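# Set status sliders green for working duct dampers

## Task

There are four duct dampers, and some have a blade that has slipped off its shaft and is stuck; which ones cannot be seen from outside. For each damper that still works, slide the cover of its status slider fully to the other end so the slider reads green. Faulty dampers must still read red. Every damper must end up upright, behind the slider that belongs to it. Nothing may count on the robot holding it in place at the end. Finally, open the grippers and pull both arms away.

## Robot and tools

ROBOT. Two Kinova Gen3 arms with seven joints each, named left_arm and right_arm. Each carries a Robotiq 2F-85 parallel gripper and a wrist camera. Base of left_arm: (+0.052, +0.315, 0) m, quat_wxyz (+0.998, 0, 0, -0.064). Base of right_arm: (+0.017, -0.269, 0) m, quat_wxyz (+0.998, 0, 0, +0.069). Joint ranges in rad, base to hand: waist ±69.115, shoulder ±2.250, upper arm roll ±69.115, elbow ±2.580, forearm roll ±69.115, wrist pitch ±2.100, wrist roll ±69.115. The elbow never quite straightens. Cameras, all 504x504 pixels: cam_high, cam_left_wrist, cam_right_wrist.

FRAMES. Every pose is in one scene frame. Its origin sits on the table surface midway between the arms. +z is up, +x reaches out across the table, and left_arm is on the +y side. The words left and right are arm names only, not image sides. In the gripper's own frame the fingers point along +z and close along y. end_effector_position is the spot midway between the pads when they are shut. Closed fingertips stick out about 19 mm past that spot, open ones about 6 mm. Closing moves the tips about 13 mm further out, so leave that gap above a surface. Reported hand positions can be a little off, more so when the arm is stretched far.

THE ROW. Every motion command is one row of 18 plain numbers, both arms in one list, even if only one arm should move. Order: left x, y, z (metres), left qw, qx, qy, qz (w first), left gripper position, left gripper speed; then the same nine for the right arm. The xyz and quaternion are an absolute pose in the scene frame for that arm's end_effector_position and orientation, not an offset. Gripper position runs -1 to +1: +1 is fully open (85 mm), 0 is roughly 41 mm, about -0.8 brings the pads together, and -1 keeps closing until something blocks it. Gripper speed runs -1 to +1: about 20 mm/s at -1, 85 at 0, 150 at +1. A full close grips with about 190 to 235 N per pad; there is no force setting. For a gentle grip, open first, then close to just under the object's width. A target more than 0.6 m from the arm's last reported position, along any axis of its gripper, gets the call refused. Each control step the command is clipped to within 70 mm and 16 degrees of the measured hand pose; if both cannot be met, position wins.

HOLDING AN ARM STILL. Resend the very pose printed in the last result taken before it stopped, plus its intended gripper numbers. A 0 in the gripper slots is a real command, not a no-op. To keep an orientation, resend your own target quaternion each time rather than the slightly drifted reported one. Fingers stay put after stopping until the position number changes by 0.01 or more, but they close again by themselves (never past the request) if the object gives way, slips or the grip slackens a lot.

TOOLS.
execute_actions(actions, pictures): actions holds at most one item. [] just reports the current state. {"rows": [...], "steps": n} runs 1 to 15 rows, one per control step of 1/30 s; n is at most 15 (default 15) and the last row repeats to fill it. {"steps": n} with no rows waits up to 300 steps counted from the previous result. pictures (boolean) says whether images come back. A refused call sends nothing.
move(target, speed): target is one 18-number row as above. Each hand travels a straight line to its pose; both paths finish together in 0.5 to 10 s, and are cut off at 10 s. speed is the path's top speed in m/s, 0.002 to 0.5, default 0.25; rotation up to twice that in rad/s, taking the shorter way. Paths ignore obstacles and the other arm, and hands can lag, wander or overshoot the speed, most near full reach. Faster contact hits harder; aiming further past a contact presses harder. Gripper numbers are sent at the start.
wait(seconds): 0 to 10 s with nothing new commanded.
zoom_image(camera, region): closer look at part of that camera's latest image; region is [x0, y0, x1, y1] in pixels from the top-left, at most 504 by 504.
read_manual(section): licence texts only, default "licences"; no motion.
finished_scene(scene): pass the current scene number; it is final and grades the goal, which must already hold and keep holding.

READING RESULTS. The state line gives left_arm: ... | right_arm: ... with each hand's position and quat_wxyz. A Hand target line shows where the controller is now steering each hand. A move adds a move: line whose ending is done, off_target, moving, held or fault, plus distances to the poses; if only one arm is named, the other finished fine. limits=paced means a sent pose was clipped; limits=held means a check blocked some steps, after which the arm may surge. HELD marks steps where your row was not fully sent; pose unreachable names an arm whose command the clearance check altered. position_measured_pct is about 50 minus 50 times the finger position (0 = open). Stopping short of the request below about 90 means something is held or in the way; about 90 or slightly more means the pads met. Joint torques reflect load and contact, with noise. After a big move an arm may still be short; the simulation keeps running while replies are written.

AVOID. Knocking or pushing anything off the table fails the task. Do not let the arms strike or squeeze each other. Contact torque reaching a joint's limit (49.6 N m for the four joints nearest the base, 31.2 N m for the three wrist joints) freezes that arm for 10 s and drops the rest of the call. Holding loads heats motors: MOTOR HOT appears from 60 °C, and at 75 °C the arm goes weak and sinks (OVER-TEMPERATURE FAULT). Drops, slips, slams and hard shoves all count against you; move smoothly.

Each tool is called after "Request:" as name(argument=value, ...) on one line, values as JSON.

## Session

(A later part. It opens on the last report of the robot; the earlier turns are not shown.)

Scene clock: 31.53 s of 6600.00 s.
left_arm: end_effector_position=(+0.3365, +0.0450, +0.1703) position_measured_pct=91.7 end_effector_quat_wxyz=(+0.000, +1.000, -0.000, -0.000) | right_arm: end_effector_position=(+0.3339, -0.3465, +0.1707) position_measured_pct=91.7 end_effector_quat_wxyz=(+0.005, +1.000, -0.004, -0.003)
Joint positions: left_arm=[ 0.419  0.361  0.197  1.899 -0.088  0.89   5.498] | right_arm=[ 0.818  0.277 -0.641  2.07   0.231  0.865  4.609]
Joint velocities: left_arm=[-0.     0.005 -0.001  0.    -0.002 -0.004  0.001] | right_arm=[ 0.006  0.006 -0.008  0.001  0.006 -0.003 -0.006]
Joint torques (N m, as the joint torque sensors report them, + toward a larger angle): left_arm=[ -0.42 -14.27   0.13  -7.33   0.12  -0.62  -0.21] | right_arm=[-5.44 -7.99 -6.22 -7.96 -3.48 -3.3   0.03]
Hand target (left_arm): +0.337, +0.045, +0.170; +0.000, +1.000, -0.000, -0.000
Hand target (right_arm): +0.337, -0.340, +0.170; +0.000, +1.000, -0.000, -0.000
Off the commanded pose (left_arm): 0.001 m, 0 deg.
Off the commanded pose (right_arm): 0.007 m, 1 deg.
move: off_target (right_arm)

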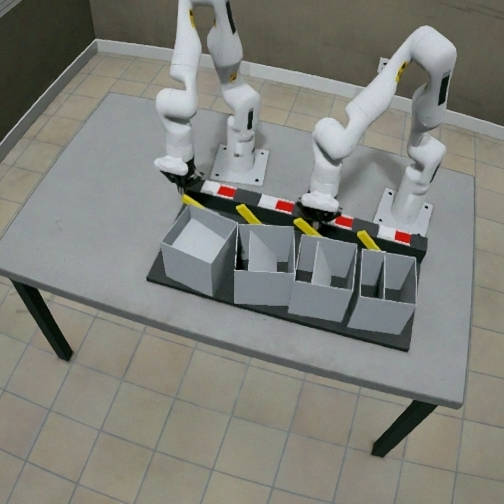

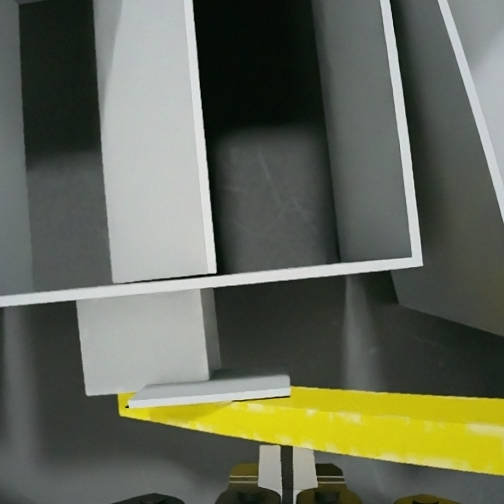

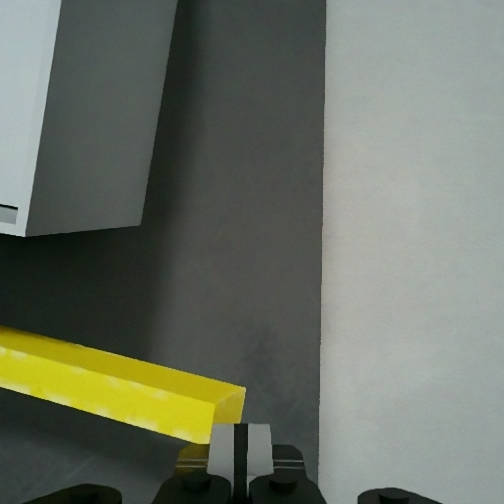

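Request:
move(target=[0.3,0.25,0.3,0,1,0,0,-1,1,0.337,-0.36,0.24,0,1,0,0,-1,1])

Request:
move(target=[0.3,0.25,0.3,0,1,0,0,-1,1,0.43,-0.29,0.21,0,1,0,0,-1,1])

Request:
move(target=[0.3,0.25,0.3,0,1,0,0,-1,1,0.43,-0.29,0.17,0,1,0,0,-1,1], speed=0.08)

Request:
move(target=[0.3,0.25,0.3,0,1,0,0,-1,1,0.43,-0.345,0.17,0,1,0,0,-1,1], speed=0.04)

Request:
move(target=[0.3,0.25,0.3,0,1,0,0,-1,1,0.43,-0.33,0.23,0,1,0,0,-1,1])

Request:
move(target=[0.3,0.25,0.3,0,1,0,0,-1,1,0.49,-0.115,0.23,0,1,0,0,-1,1])

Scene clock: 40.73 s of 6600.00 s.
left_arm: end_effector_position=(+0.3007, +0.2501, +0.2997) position_measured_pct=91.7 end_effector_quat_wxyz=(-0.001, +1.000, +0.000, -0.000) | right_arm: end_effector_position=(+0.3369, -0.3599, +0.2401) position_measured_pct=91.7 end_effector_quat_wxyz=(-0.000, +1.000, +0.000, +0.000)
Joint positions: left_arm=[ 0.069 -0.105 -0.032  1.974 -0.005  1.274  4.879] | right_arm=[ 0.91   0.174 -0.656  1.92   0.119  1.086  4.78 ]
Joint velocities: left_arm=[-0.002 -0.004 -0.004 -0.001  0.001  0.002 -0.003] | right_arm=[ 0.001 -0.001  0.    -0.     0.001  0.     0.   ]
Joint torques (N m, as the joint torque sensors report them, + toward a larger angle): left_arm=[-0.21 -6.63  0.05 -8.74 -0.11  0.27 -0.19] | right_arm=[-0.94 -9.89 -0.9  -8.39 -0.52 -0.16  0.11]
Hand target (left_arm): +0.301, +0.250, +0.300; -0.001, +1.000, +0.000, -0.000
Hand target (right_arm): +0.337, -0.360, +0.240; -0.000, +1.000, +0.000, +0.000
Off the commanded pose (left_arm): 0.001 m, 0 deg.
Off the commanded pose (right_arm): 0.000 m, 0 deg.
After step 90, 4.63 s passed at rest.
move: done

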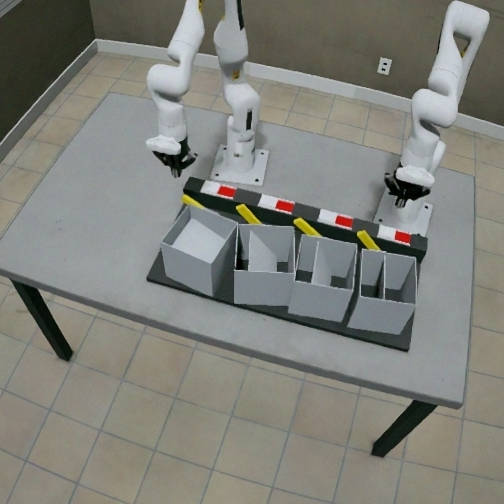

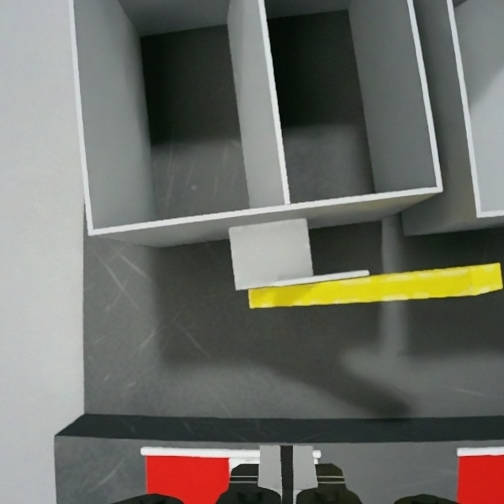

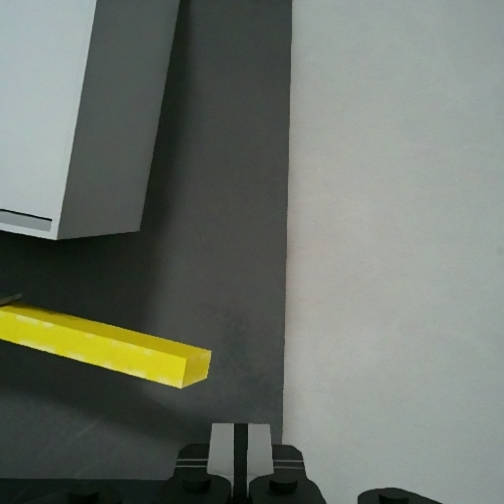

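Scene clock: 41.83 s of 6600.00 s.
left_arm: end_effector_position=(+0.3000, +0.2500, +0.3000) position_measured_pct=91.7 end_effector_quat_wxyz=(-0.000, +1.000, +0.000, -0.000) | right_arm: end_effector_position=(+0.4299, -0.2903, +0.2101) position_measured_pct=91.7 end_effector_quat_wxyz=(-0.000, +1.000, -0.000, -0.000)
Joint positions: left_arm=[ 0.069 -0.108 -0.032  1.975 -0.004  1.274  4.878] | right_arm=[ 0.616  0.412 -0.674  1.741  0.286  1.089  4.422]
Joint velocities: left_arm=[ 0.003  0.    -0.    -0.     0.     0.    -0.   ] | right_arm=[-0.006  0.006 -0.001 -0.002  0.002  0.002 -0.001]
Joint torques (N m, as the joint torque sensors report them, + toward a larger angle): left_arm=[-0.25 -6.5  -0.32 -8.74  0.05 -0.02 -0.33] | right_arm=[ -0.17 -13.92  -1.93  -8.27  -0.51  -0.43   0.49]
Hand target (left_arm): +0.300, +0.250, +0.300; -0.000, +1.000, +0.000, +0.000
Hand target (right_arm): +0.430, -0.290, +0.210; -0.000, +1.000, -0.000, -0.000
Off the commanded pose (left_arm): 0.000 m, 0 deg.
Off the commanded pose (right_arm): 0.000 m, 0 deg.
move: done

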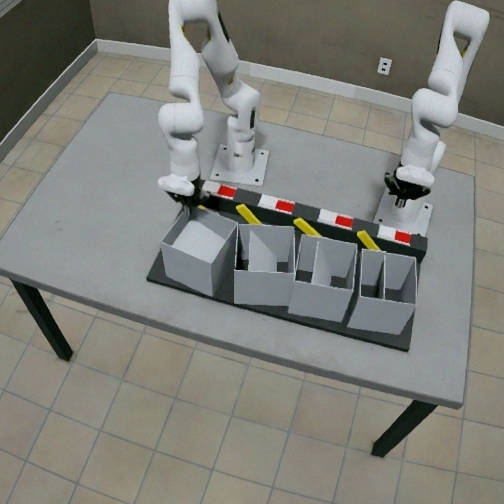

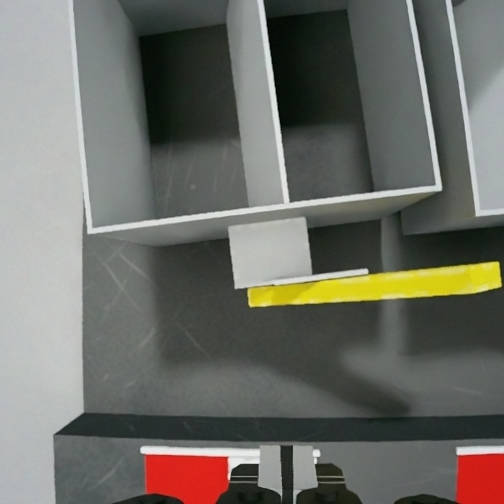

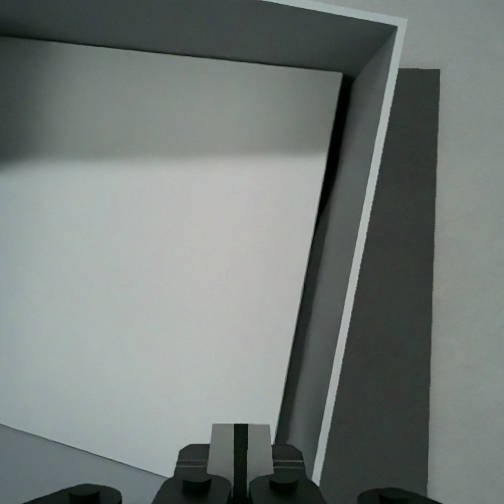

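Scene clock: 42.73 s of 6600.00 s.
left_arm: end_effector_position=(+0.3000, +0.2500, +0.3000) position_measured_pct=91.7 end_effector_quat_wxyz=(+0.000, +1.000, -0.000, +0.000) | right_arm: end_effector_position=(+0.4301, -0.2902, +0.1701) position_measured_pct=91.7 end_effector_quat_wxyz=(+0.000, +1.000, -0.000, +0.000)
Joint positions: left_arm=[ 0.069 -0.108 -0.032  1.975 -0.004  1.274  4.878] | right_arm=[ 0.593  0.467 -0.651  1.809  0.336  0.978  4.377]
Joint velocities: left_arm=[ 0.     0.     0.001  0.    -0.     0.    -0.   ] | right_arm=[-0.003  0.003  0.001  0.002  0.002 -0.004 -0.001]
Joint torques (N m, as the joint torque sensors report them, + toward a larger angle): left_arm=[-0.47 -6.72 -0.38 -8.59  0.35 -0.11  0.01] | right_arm=[ -0.78 -14.02  -2.22  -7.47  -0.42  -0.21   0.12]
Hand target (left_arm): +0.300, +0.250, +0.300; -0.000, +1.000, +0.000, +0.000
Hand target (right_arm): +0.430, -0.290, +0.170; +0.000, +1.000, -0.000, -0.000
Off the commanded pose (left_arm): 0.000 m, 0 deg.
Off the commanded pose (right_arm): 0.000 m, 0 deg.
move: done

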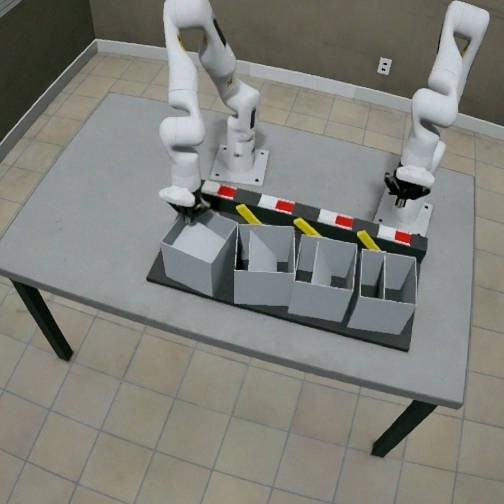

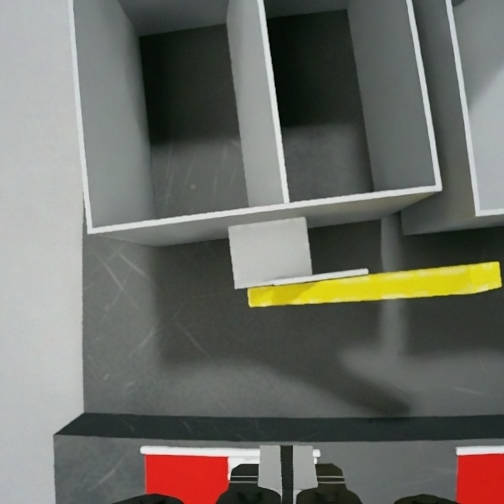

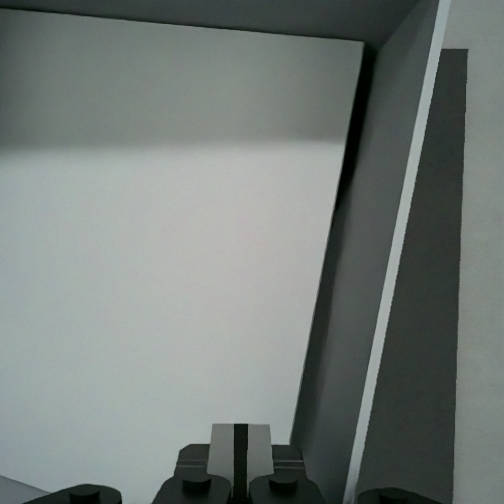

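Scene clock: 44.40 s of 6600.00 s.
left_arm: end_effector_position=(+0.3000, +0.2500, +0.3000) position_measured_pct=91.7 end_effector_quat_wxyz=(+0.000, +1.000, -0.000, +0.000) | right_arm: end_effector_position=(+0.4304, -0.3420, +0.1701) position_measured_pct=91.7 end_effector_quat_wxyz=(-0.002, +1.000, +0.002, +0.000)
Joint positions: left_arm=[ 0.069 -0.108 -0.032  1.975 -0.004  1.274  4.878] | right_arm=[ 0.707  0.477 -0.638  1.79   0.331  0.984  4.515]
Joint velocities: left_arm=[ 0.    -0.     0.001  0.001 -0.     0.     0.   ] | right_arm=[ 0.003 -0.001  0.005 -0.001 -0.003 -0.001  0.006]
Joint torques (N m, as the joint torque sensors report them, + toward a larger angle): left_arm=[-0.92 -6.86 -0.68 -9.11  0.18  0.19 -0.23] | right_arm=[  1.97 -14.93  -0.32  -7.41   0.62  -0.11   0.71]
Hand target (left_arm): +0.300, +0.250, +0.300; -0.000, +1.000, +0.000, -0.000
Hand target (right_arm): +0.430, -0.345, +0.170; +0.000, +1.000, +0.000, +0.000
Off the commanded pose (left_arm): 0.000 m, 0 deg.
Off the commanded pose (right_arm): 0.003 m, 0 deg.
move: done

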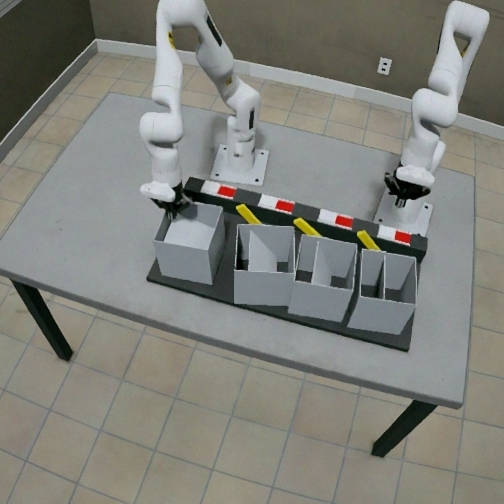

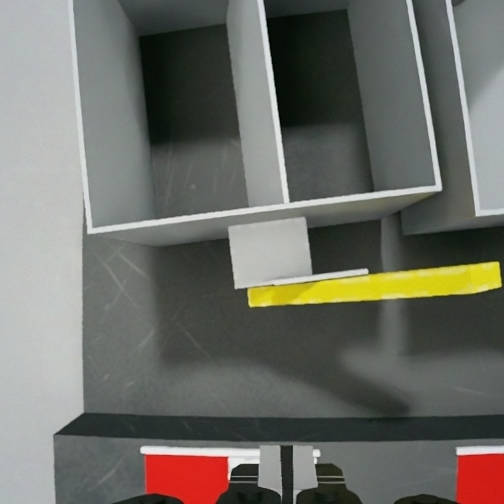

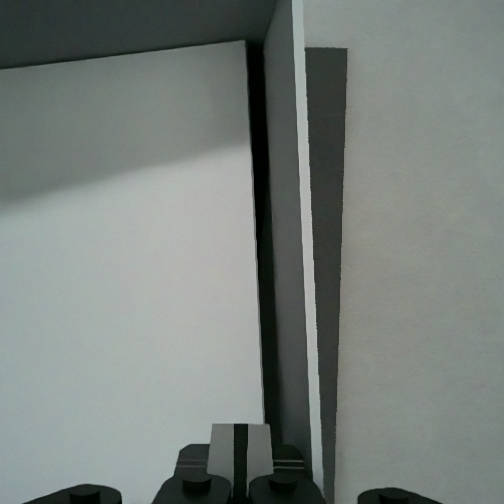

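Scene clock: 45.27 s of 6600.00 s.
left_arm: end_effector_position=(+0.3000, +0.2500, +0.3000) position_measured_pct=91.7 end_effector_quat_wxyz=(+0.000, +1.000, -0.000, +0.000) | right_arm: end_effector_position=(+0.4299, -0.3299, +0.2299) position_measured_pct=91.7 end_effector_quat_wxyz=(-0.000, +1.000, +0.000, -0.000)
Joint positions: left_arm=[ 0.069 -0.108 -0.032  1.975 -0.004  1.274  4.878] | right_arm=[ 0.708  0.394 -0.67   1.692  0.264  1.148  4.54 ]
Joint velocities: left_arm=[-0.001  0.    -0.001 -0.001 -0.001  0.     0.   ] | right_arm=[-0.    -0.004 -0.    -0.003 -0.001  0.004  0.   ]
Joint torques (N m, as the joint torque sensors report them, + toward a larger angle): left_arm=[-0.5  -6.79 -0.6  -8.45  0.17 -0.04 -0.16] | right_arm=[ -0.46 -13.95  -1.53  -8.92  -0.42  -0.24   0.41]
Hand target (left_arm): +0.300, +0.250, +0.300; -0.000, +1.000, +0.000, -0.000
Hand target (right_arm): +0.430, -0.330, +0.230; -0.000, +1.000, +0.000, +0.000
Off the commanded pose (left_arm): 0.000 m, 0 deg.
Off the commanded pose (right_arm): 0.000 m, 0 deg.
move: done

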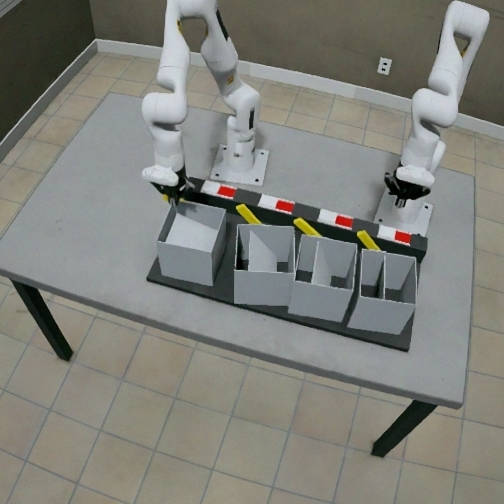

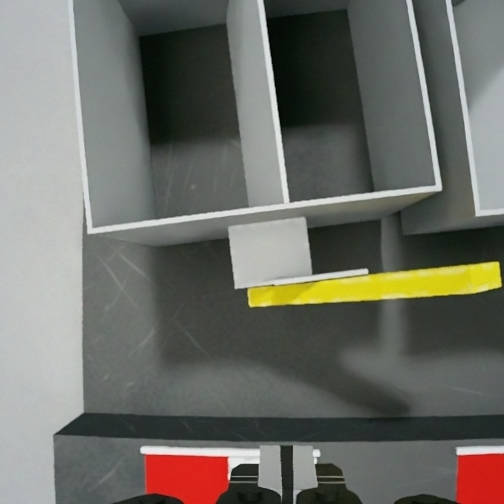

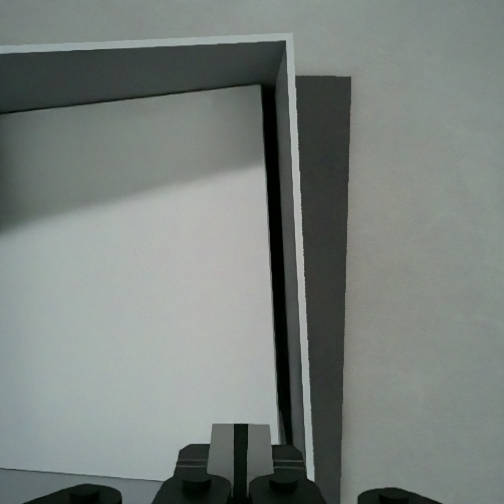

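Scene clock: 46.80 s of 6600.00 s.
left_arm: end_effector_position=(+0.3000, +0.2500, +0.3000) position_measured_pct=91.7 end_effector_quat_wxyz=(+0.000, +1.000, -0.000, +0.000) | right_arm: end_effector_position=(+0.4900, -0.1150, +0.2301) position_measured_pct=91.7 end_effector_quat_wxyz=(-0.000, +1.000, -0.000, -0.000)
Joint positions: left_arm=[ 0.069 -0.108 -0.032  1.975 -0.004  1.274  4.878] | right_arm=[ 0.18   0.581 -0.682  1.412  0.369  1.278  4.046]
Joint velocities: left_arm=[ 0.002 -0.     0.001 -0.     0.002 -0.     0.   ] | right_arm=[-0.005  0.005 -0.    -0.002 -0.     0.002 -0.   ]
Joint torques (N m, as the joint torque sensors report them, + toward a larger angle): left_arm=[-0.42 -6.66  0.08 -8.73  0.35  0.03 -0.11] | right_arm=[  0.02 -17.56  -2.67  -8.73  -0.15  -0.36   0.37]
Hand target (left_arm): +0.300, +0.250, +0.300; -0.000, +1.000, +0.000, -0.000
Hand target (right_arm): +0.490, -0.115, +0.230; -0.000, +1.000, +0.000, -0.000
Off the commanded pose (left_arm): 0.000 m, 0 deg.
Off the commanded pose (right_arm): 0.000 m, 0 deg.
move: done

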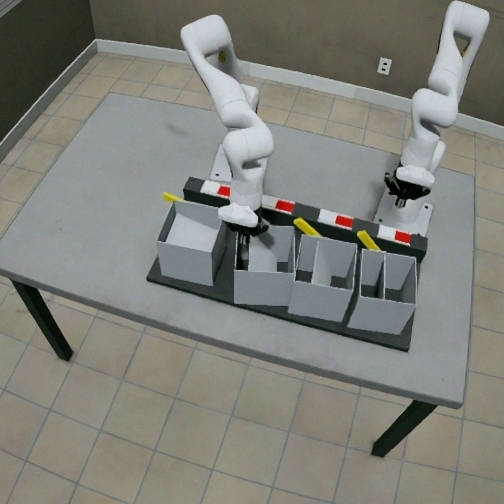

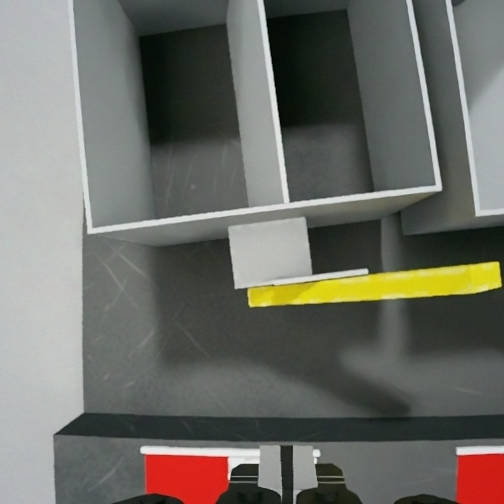

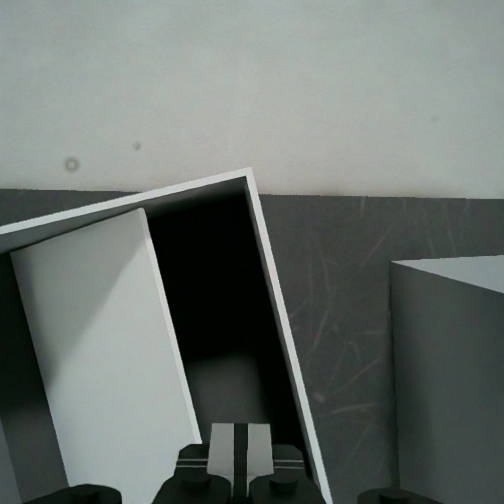

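Request:
move(target=[0.3,0.25,0.3,0,1,0,0,-1,1,0.51,-0.118,0.17,0,1,0,0,-1,1], speed=0.08)

Request:
move(target=[0.3,0.25,0.3,0,1,0,0,-1,1,0.50,-0.165,0.17,0,1,0,0,-1,1], speed=0.04)

Request:
move(target=[0.3,0.25,0.3,0,1,0,0,-1,1,0.49,-0.15,0.26,0,1,0,0,-1,1])

Request:
move(target=[0.3,0.25,0.3,0,1,0,0,-1,1,0.215,-0.18,0.24,0,1,0,0,-1,1])

Request:
move(target=[0.3,0.25,0.3,0,1,0,0,-1,1,0.215,-0.18,0.12,0,1,0,0,-1,1], speed=0.12)

Scene clock: 52.13 s of 6600.00 s.
left_arm: end_effector_position=(+0.3000, +0.2500, +0.3000) position_measured_pct=91.7 end_effector_quat_wxyz=(+0.000, +1.000, -0.000, +0.000) | right_arm: end_effector_position=(+0.5094, -0.1153, +0.1705) position_measured_pct=91.7 end_effector_quat_wxyz=(-0.002, +1.000, +0.001, +0.000)
Joint positions: left_arm=[ 0.069 -0.108 -0.032  1.975 -0.004  1.274  4.878] | right_arm=[ 0.165  0.678 -0.649  1.447  0.424  1.157  4.03 ]
Joint velocities: left_arm=[-0.002 -0.     0.     0.    -0.    -0.    -0.001] | right_arm=[-0.003  0.004  0.005 -0.    -0.001 -0.003  0.001]
Joint torques (N m, as the joint torque sensors report them, + toward a larger angle): left_arm=[-0.44 -6.78 -0.26 -8.78  0.14  0.08 -0.32] | right_arm=[  1.72 -19.2   -1.95  -7.62   0.5   -0.12   0.58]
Hand target (left_arm): +0.300, +0.250, +0.300; -0.000, +1.000, +0.000, -0.000
Hand target (right_arm): +0.510, -0.118, +0.170; +0.000, +1.000, -0.000, +0.000
Off the commanded pose (left_arm): 0.000 m, 0 deg.
Off the commanded pose (right_arm): 0.003 m, 0 deg.
After step 90, 1.17 s passed at rest.
move: done

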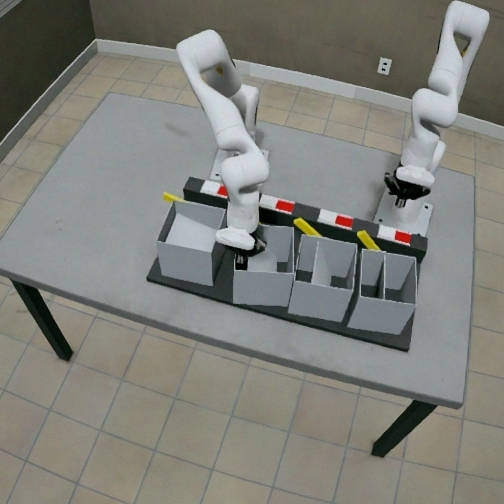

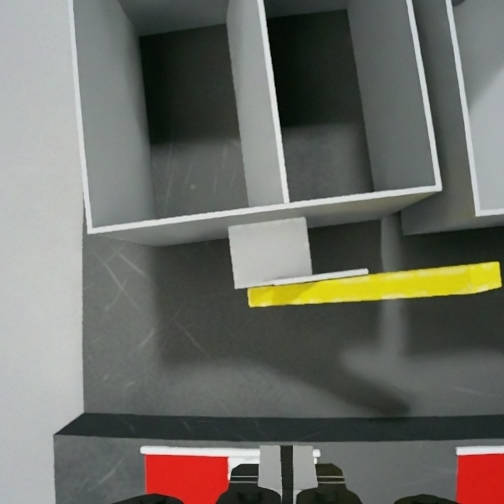

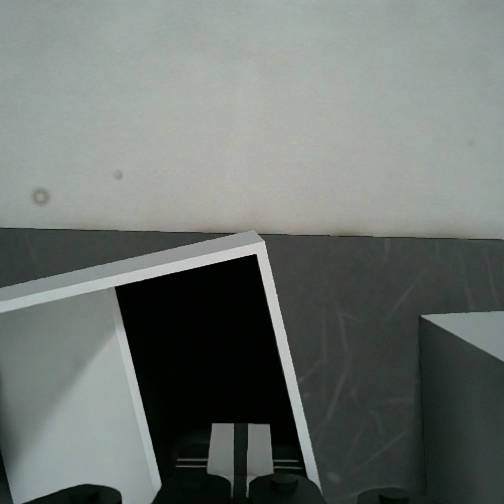

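Scene clock: 53.70 s of 6600.00 s.
left_arm: end_effector_position=(+0.3000, +0.2500, +0.3000) position_measured_pct=91.7 end_effector_quat_wxyz=(+0.000, +1.000, -0.000, +0.000) | right_arm: end_effector_position=(+0.4999, -0.1621, +0.1703) position_measured_pct=91.7 end_effector_quat_wxyz=(-0.002, +1.000, +0.002, +0.001)
Joint positions: left_arm=[ 0.069 -0.108 -0.032  1.975 -0.004  1.274  4.878] | right_arm=[ 0.27   0.635 -0.653  1.529  0.41   1.116  4.107]
Joint velocities: left_arm=[ 0.001  0.    -0.     0.     0.001  0.    -0.   ] | right_arm=[ 0.004 -0.003  0.003  0.004 -0.004 -0.002  0.006]
Joint torques (N m, as the joint torque sensors report them, + toward a larger angle): left_arm=[-0.22 -6.4  -0.26 -8.66  0.25  0.2  -0.13] | right_arm=[  1.53 -17.81  -1.47  -7.75  -0.02   0.57   0.11]
Hand target (left_arm): +0.300, +0.250, +0.300; -0.000, +1.000, +0.000, -0.000
Hand target (right_arm): +0.500, -0.165, +0.170; +0.000, +1.000, -0.000, +0.000
Off the commanded pose (left_arm): 0.000 m, 0 deg.
Off the commanded pose (right_arm): 0.003 m, 0 deg.
move: done

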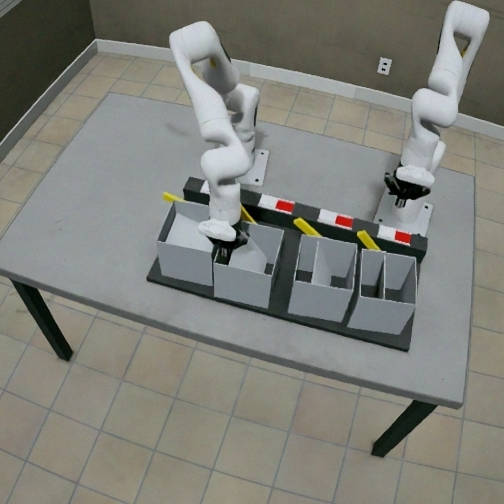

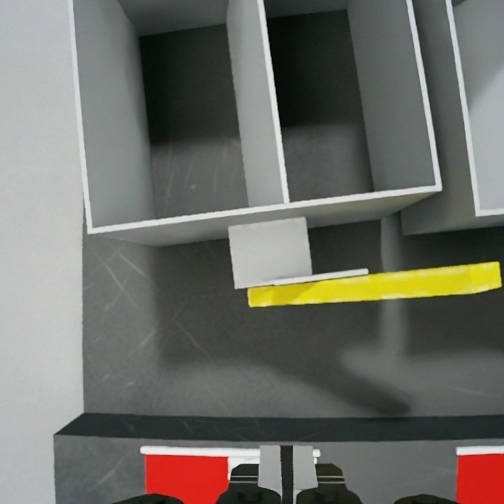

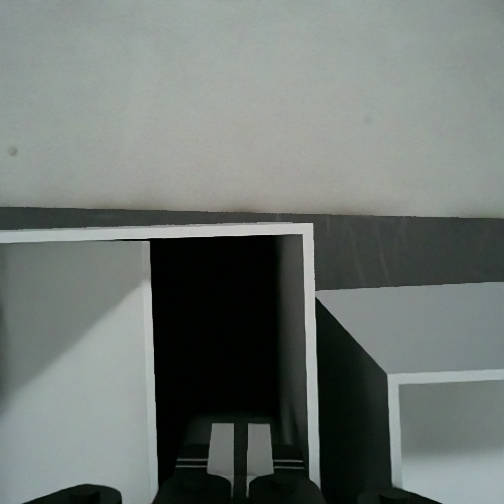

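Scene clock: 54.63 s of 6600.00 s.
left_arm: end_effector_position=(+0.3000, +0.2500, +0.3000) position_measured_pct=91.7 end_effector_quat_wxyz=(+0.000, +1.000, +0.000, +0.000) | right_arm: end_effector_position=(+0.4898, -0.1499, +0.2600) position_measured_pct=91.7 end_effector_quat_wxyz=(-0.000, +1.000, +0.000, -0.000)
Joint positions: left_arm=[ 0.069 -0.108 -0.032  1.975 -0.004  1.274  4.878] | right_arm=[ 0.258  0.533 -0.69   1.388  0.338  1.34   4.134]
Joint velocities: left_arm=[-0.    -0.001  0.001  0.    -0.     0.    -0.   ] | right_arm=[-0.001 -0.002 -0.    -0.003  0.001  0.004  0.001]
Joint torques (N m, as the joint torque sensors report them, + toward a larger angle): left_arm=[-0.34 -6.67 -0.61 -8.67  0.02  0.03 -0.12] | right_arm=[ -0.3  -16.77  -2.58  -8.59  -0.57  -0.16   0.35]
Hand target (left_arm): +0.300, +0.250, +0.300; -0.000, +1.000, +0.000, -0.000
Hand target (right_arm): +0.490, -0.150, +0.260; -0.000, +1.000, +0.000, -0.000
Off the commanded pose (left_arm): 0.000 m, 0 deg.
Off the commanded pose (right_arm): 0.000 m, 0 deg.
move: done

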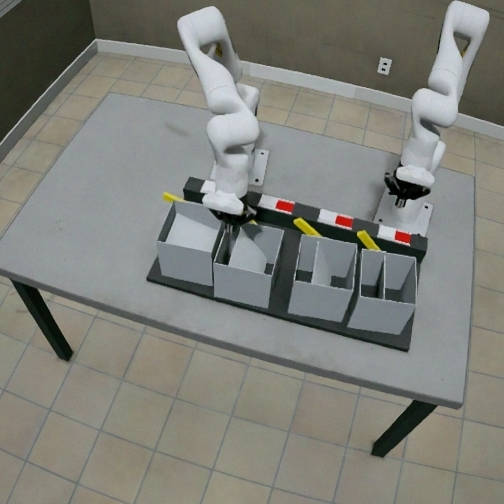

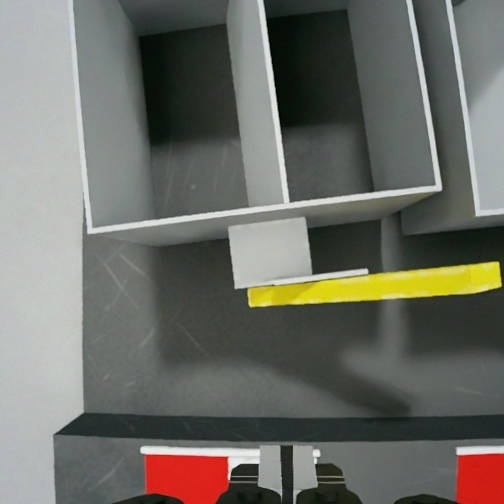

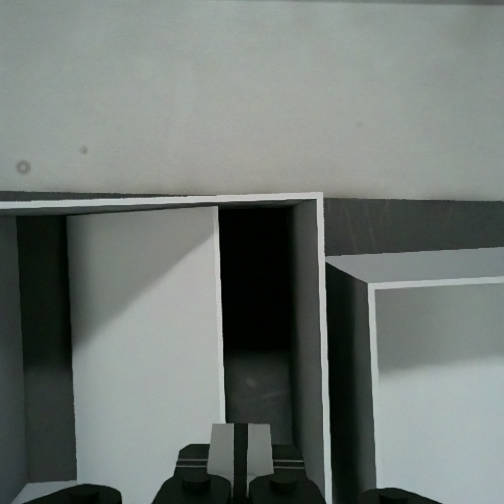

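Scene clock: 56.37 s of 6600.00 s.
left_arm: end_effector_position=(+0.3000, +0.2500, +0.3000) position_measured_pct=91.7 end_effector_quat_wxyz=(+0.000, +1.000, +0.000, +0.000) | right_arm: end_effector_position=(+0.2152, -0.1792, +0.2398) position_measured_pct=91.7 end_effector_quat_wxyz=(-0.000, +1.000, +0.000, -0.000)
Joint positions: left_arm=[ 0.069 -0.108 -0.032  1.975 -0.004  1.274  4.878] | right_arm=[ 0.489 -0.161 -0.749  2.192 -0.126  1.072  4.382]
Joint velocities: left_arm=[ 0.     0.     0.    -0.001 -0.    -0.    -0.   ] | right_arm=[-0.001 -0.017  0.009  0.002 -0.007  0.001  0.012]
Joint torques (N m, as the joint torque sensors report them, + toward a larger angle): left_arm=[-0.68 -6.73 -0.34 -8.83  0.3   0.07 -0.1 ] | right_arm=[-0.44 -2.89  0.51 -8.15 -0.5  -0.83  0.22]
Hand target (left_arm): +0.300, +0.250, +0.300; -0.000, +1.000, +0.000, -0.000
Hand target (right_arm): +0.215, -0.179, +0.240; -0.000, +1.000, +0.000, +0.000
Off the commanded pose (left_arm): 0.000 m, 0 deg.
Off the commanded pose (right_arm): 0.001 m, 0 deg.
move: done

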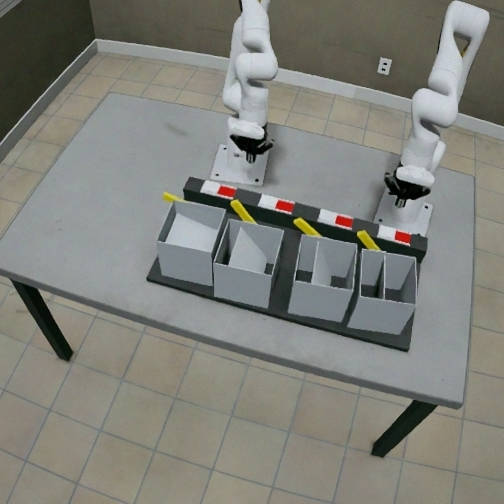

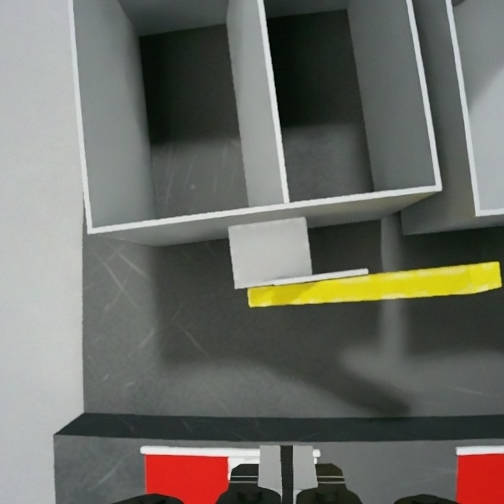

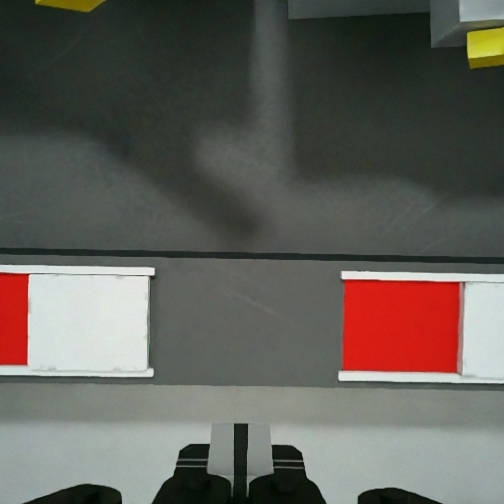

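Scene clock: 57.93 s of 6600.00 s.
left_arm: end_effector_position=(+0.3000, +0.2500, +0.3000) position_measured_pct=91.7 end_effector_quat_wxyz=(+0.000, +1.000, +0.000, +0.000) | right_arm: end_effector_position=(+0.2154, -0.1804, +0.1199) position_measured_pct=91.7 end_effector_quat_wxyz=(+0.000, +1.000, -0.001, +0.000)
Joint positions: left_arm=[ 0.069 -0.108 -0.032  1.975 -0.004  1.274  4.878] | right_arm=[ 0.329  0.195 -0.818  2.453  0.266  0.571  3.866]
Joint velocities: left_arm=[ 0.001 -0.     0.    -0.     0.001 -0.    -0.   ] | right_arm=[-0.019  0.012  0.001  0.     0.016 -0.    -0.022]
Joint torques (N m, as the joint torque sensors report them, + toward a larger angle): left_arm=[-0.58 -6.79 -0.41 -8.51 -0.01  0.07 -0.18] | right_arm=[-0.51 -7.51 -0.82 -5.03 -0.45 -0.13 -0.08]
Hand target (left_arm): +0.300, +0.250, +0.300; -0.000, +1.000, +0.000, -0.000
Hand target (right_arm): +0.215, -0.180, +0.120; +0.000, +1.000, -0.001, -0.000
Off the commanded pose (left_arm): 0.000 m, 0 deg.
Off the commanded pose (right_arm): 0.001 m, 0 deg.
move: done

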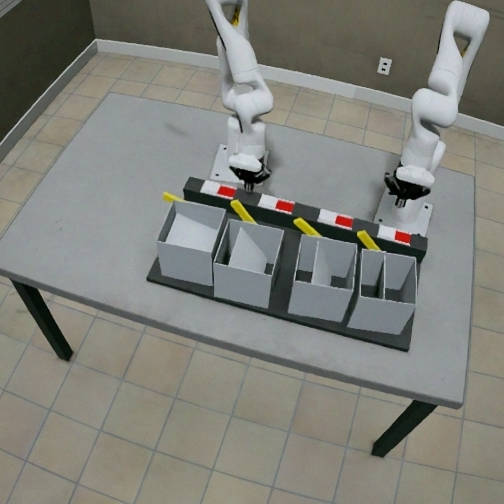

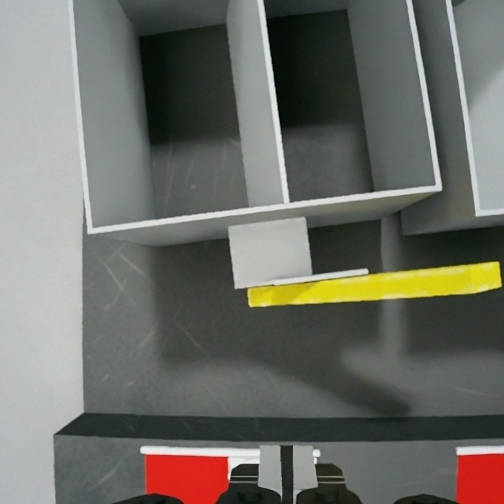

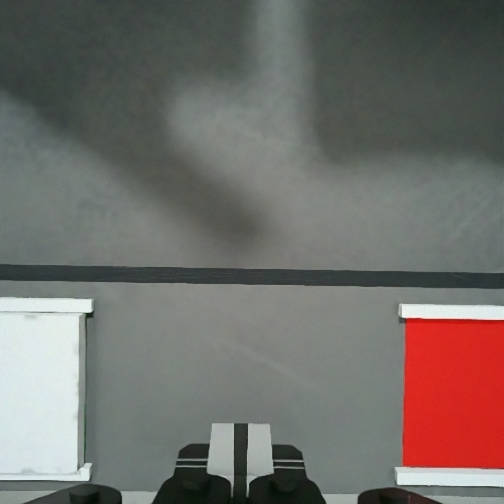

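Request:
move(target=[0.3,0.25,0.3,0,1,0,0,-1,1,0.228,-0.165,0.093,0,1,0,0,-1,1], speed=0.04)

Request:
move(target=[0.3,0.25,0.3,0,1,0,0,-1,1,0.228,-0.10,0.093,0,1,0,0,-1,1], speed=0.05)

Scene clock: 62.83 s of 6600.00 s.
left_arm: end_effector_position=(+0.3000, +0.2500, +0.3000) position_measured_pct=91.7 end_effector_quat_wxyz=(+0.000, +1.000, -0.000, +0.000) | right_arm: end_effector_position=(+0.2318, -0.1656, +0.0990) position_measured_pct=91.7 end_effector_quat_wxyz=(+0.003, +1.000, -0.000, +0.010)
Joint positions: left_arm=[ 0.069 -0.108 -0.032  1.975 -0.004  1.274  4.878] | right_arm=[ 0.168  0.296 -0.722  2.445  0.448  0.504  3.644]
Joint velocities: left_arm=[-0.001 -0.    -0.    -0.     0.002  0.     0.001] | right_arm=[-0.009  0.     0.004 -0.     0.008 -0.002 -0.011]
Joint torques (N m, as the joint torque sensors report them, + toward a larger angle): left_arm=[-0.4  -6.72 -0.22 -8.7   0.39  0.17 -0.32] | right_arm=[-0.48  9.51  2.31 -0.65  1.7  -5.4   0.34]
Hand target (left_arm): +0.300, +0.250, +0.300; -0.000, +1.000, -0.000, -0.000
Hand target (right_arm): +0.228, -0.165, +0.093; +0.000, +1.000, -0.000, -0.000
Off the commanded pose (left_arm): 0.000 m, 0 deg.
Off the commanded pose (right_arm): 0.007 m, 1 deg.
After step 90, 0.70 s passed at rest.
move: off_target (right_arm)

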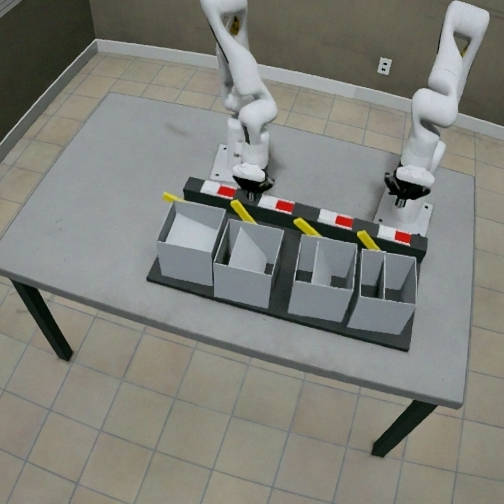

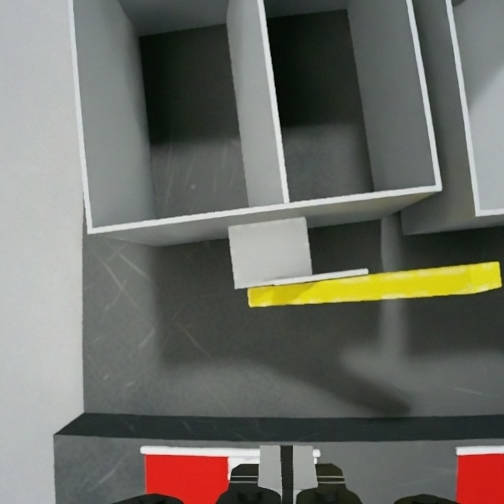

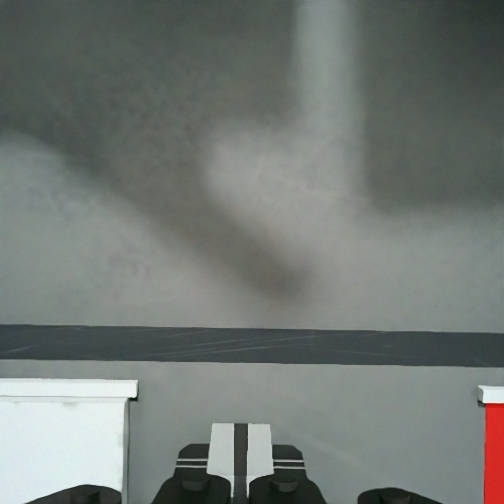

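Scene clock: 64.50 s of 6600.00 s.
left_arm: end_effector_position=(+0.3000, +0.2500, +0.3000) position_measured_pct=91.7 end_effector_quat_wxyz=(+0.000, +1.000, -0.000, +0.000) | right_arm: end_effector_position=(+0.2339, -0.1009, +0.0991) position_measured_pct=91.7 end_effector_quat_wxyz=(+0.001, +1.000, -0.002, +0.010)
Joint positions: left_arm=[ 0.069 -0.108 -0.032  1.975 -0.004  1.274  4.878] | right_arm=[-0.053  0.361 -0.713  2.342  0.483  0.562  3.421]
Joint velocities: left_arm=[ 0.     0.     0.     0.    -0.001  0.    -0.   ] | right_arm=[-0.003  0.001 -0.004 -0.003  0.008  0.006 -0.01 ]
Joint torques (N m, as the joint torque sensors report them, + toward a larger angle): left_arm=[-0.55 -6.79 -0.38 -8.59  0.22 -0.06 -0.1 ] | right_arm=[-3.06  5.84 -1.61  0.   -1.2  -5.05 -0.01]
Hand target (left_arm): +0.300, +0.250, +0.300; -0.000, +1.000, -0.000, -0.000
Hand target (right_arm): +0.228, -0.100, +0.093; +0.000, +1.000, -0.000, -0.000
Off the commanded pose (left_arm): 0.000 m, 0 deg.
Off the commanded pose (right_arm): 0.009 m, 1 deg.
move: off_target (right_arm)

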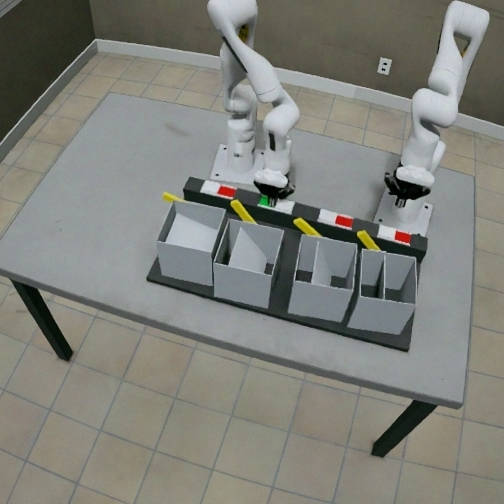

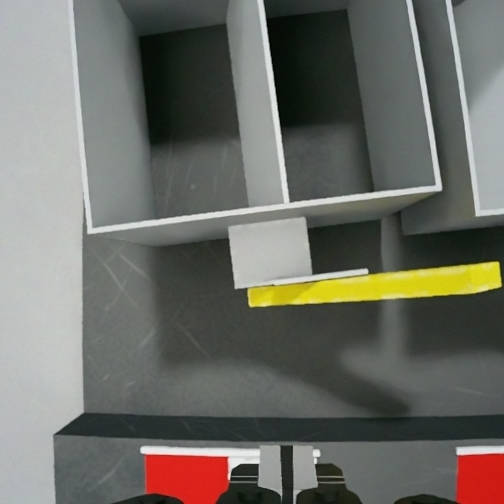

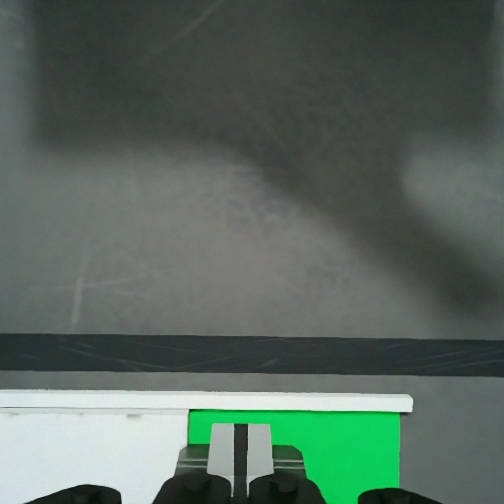

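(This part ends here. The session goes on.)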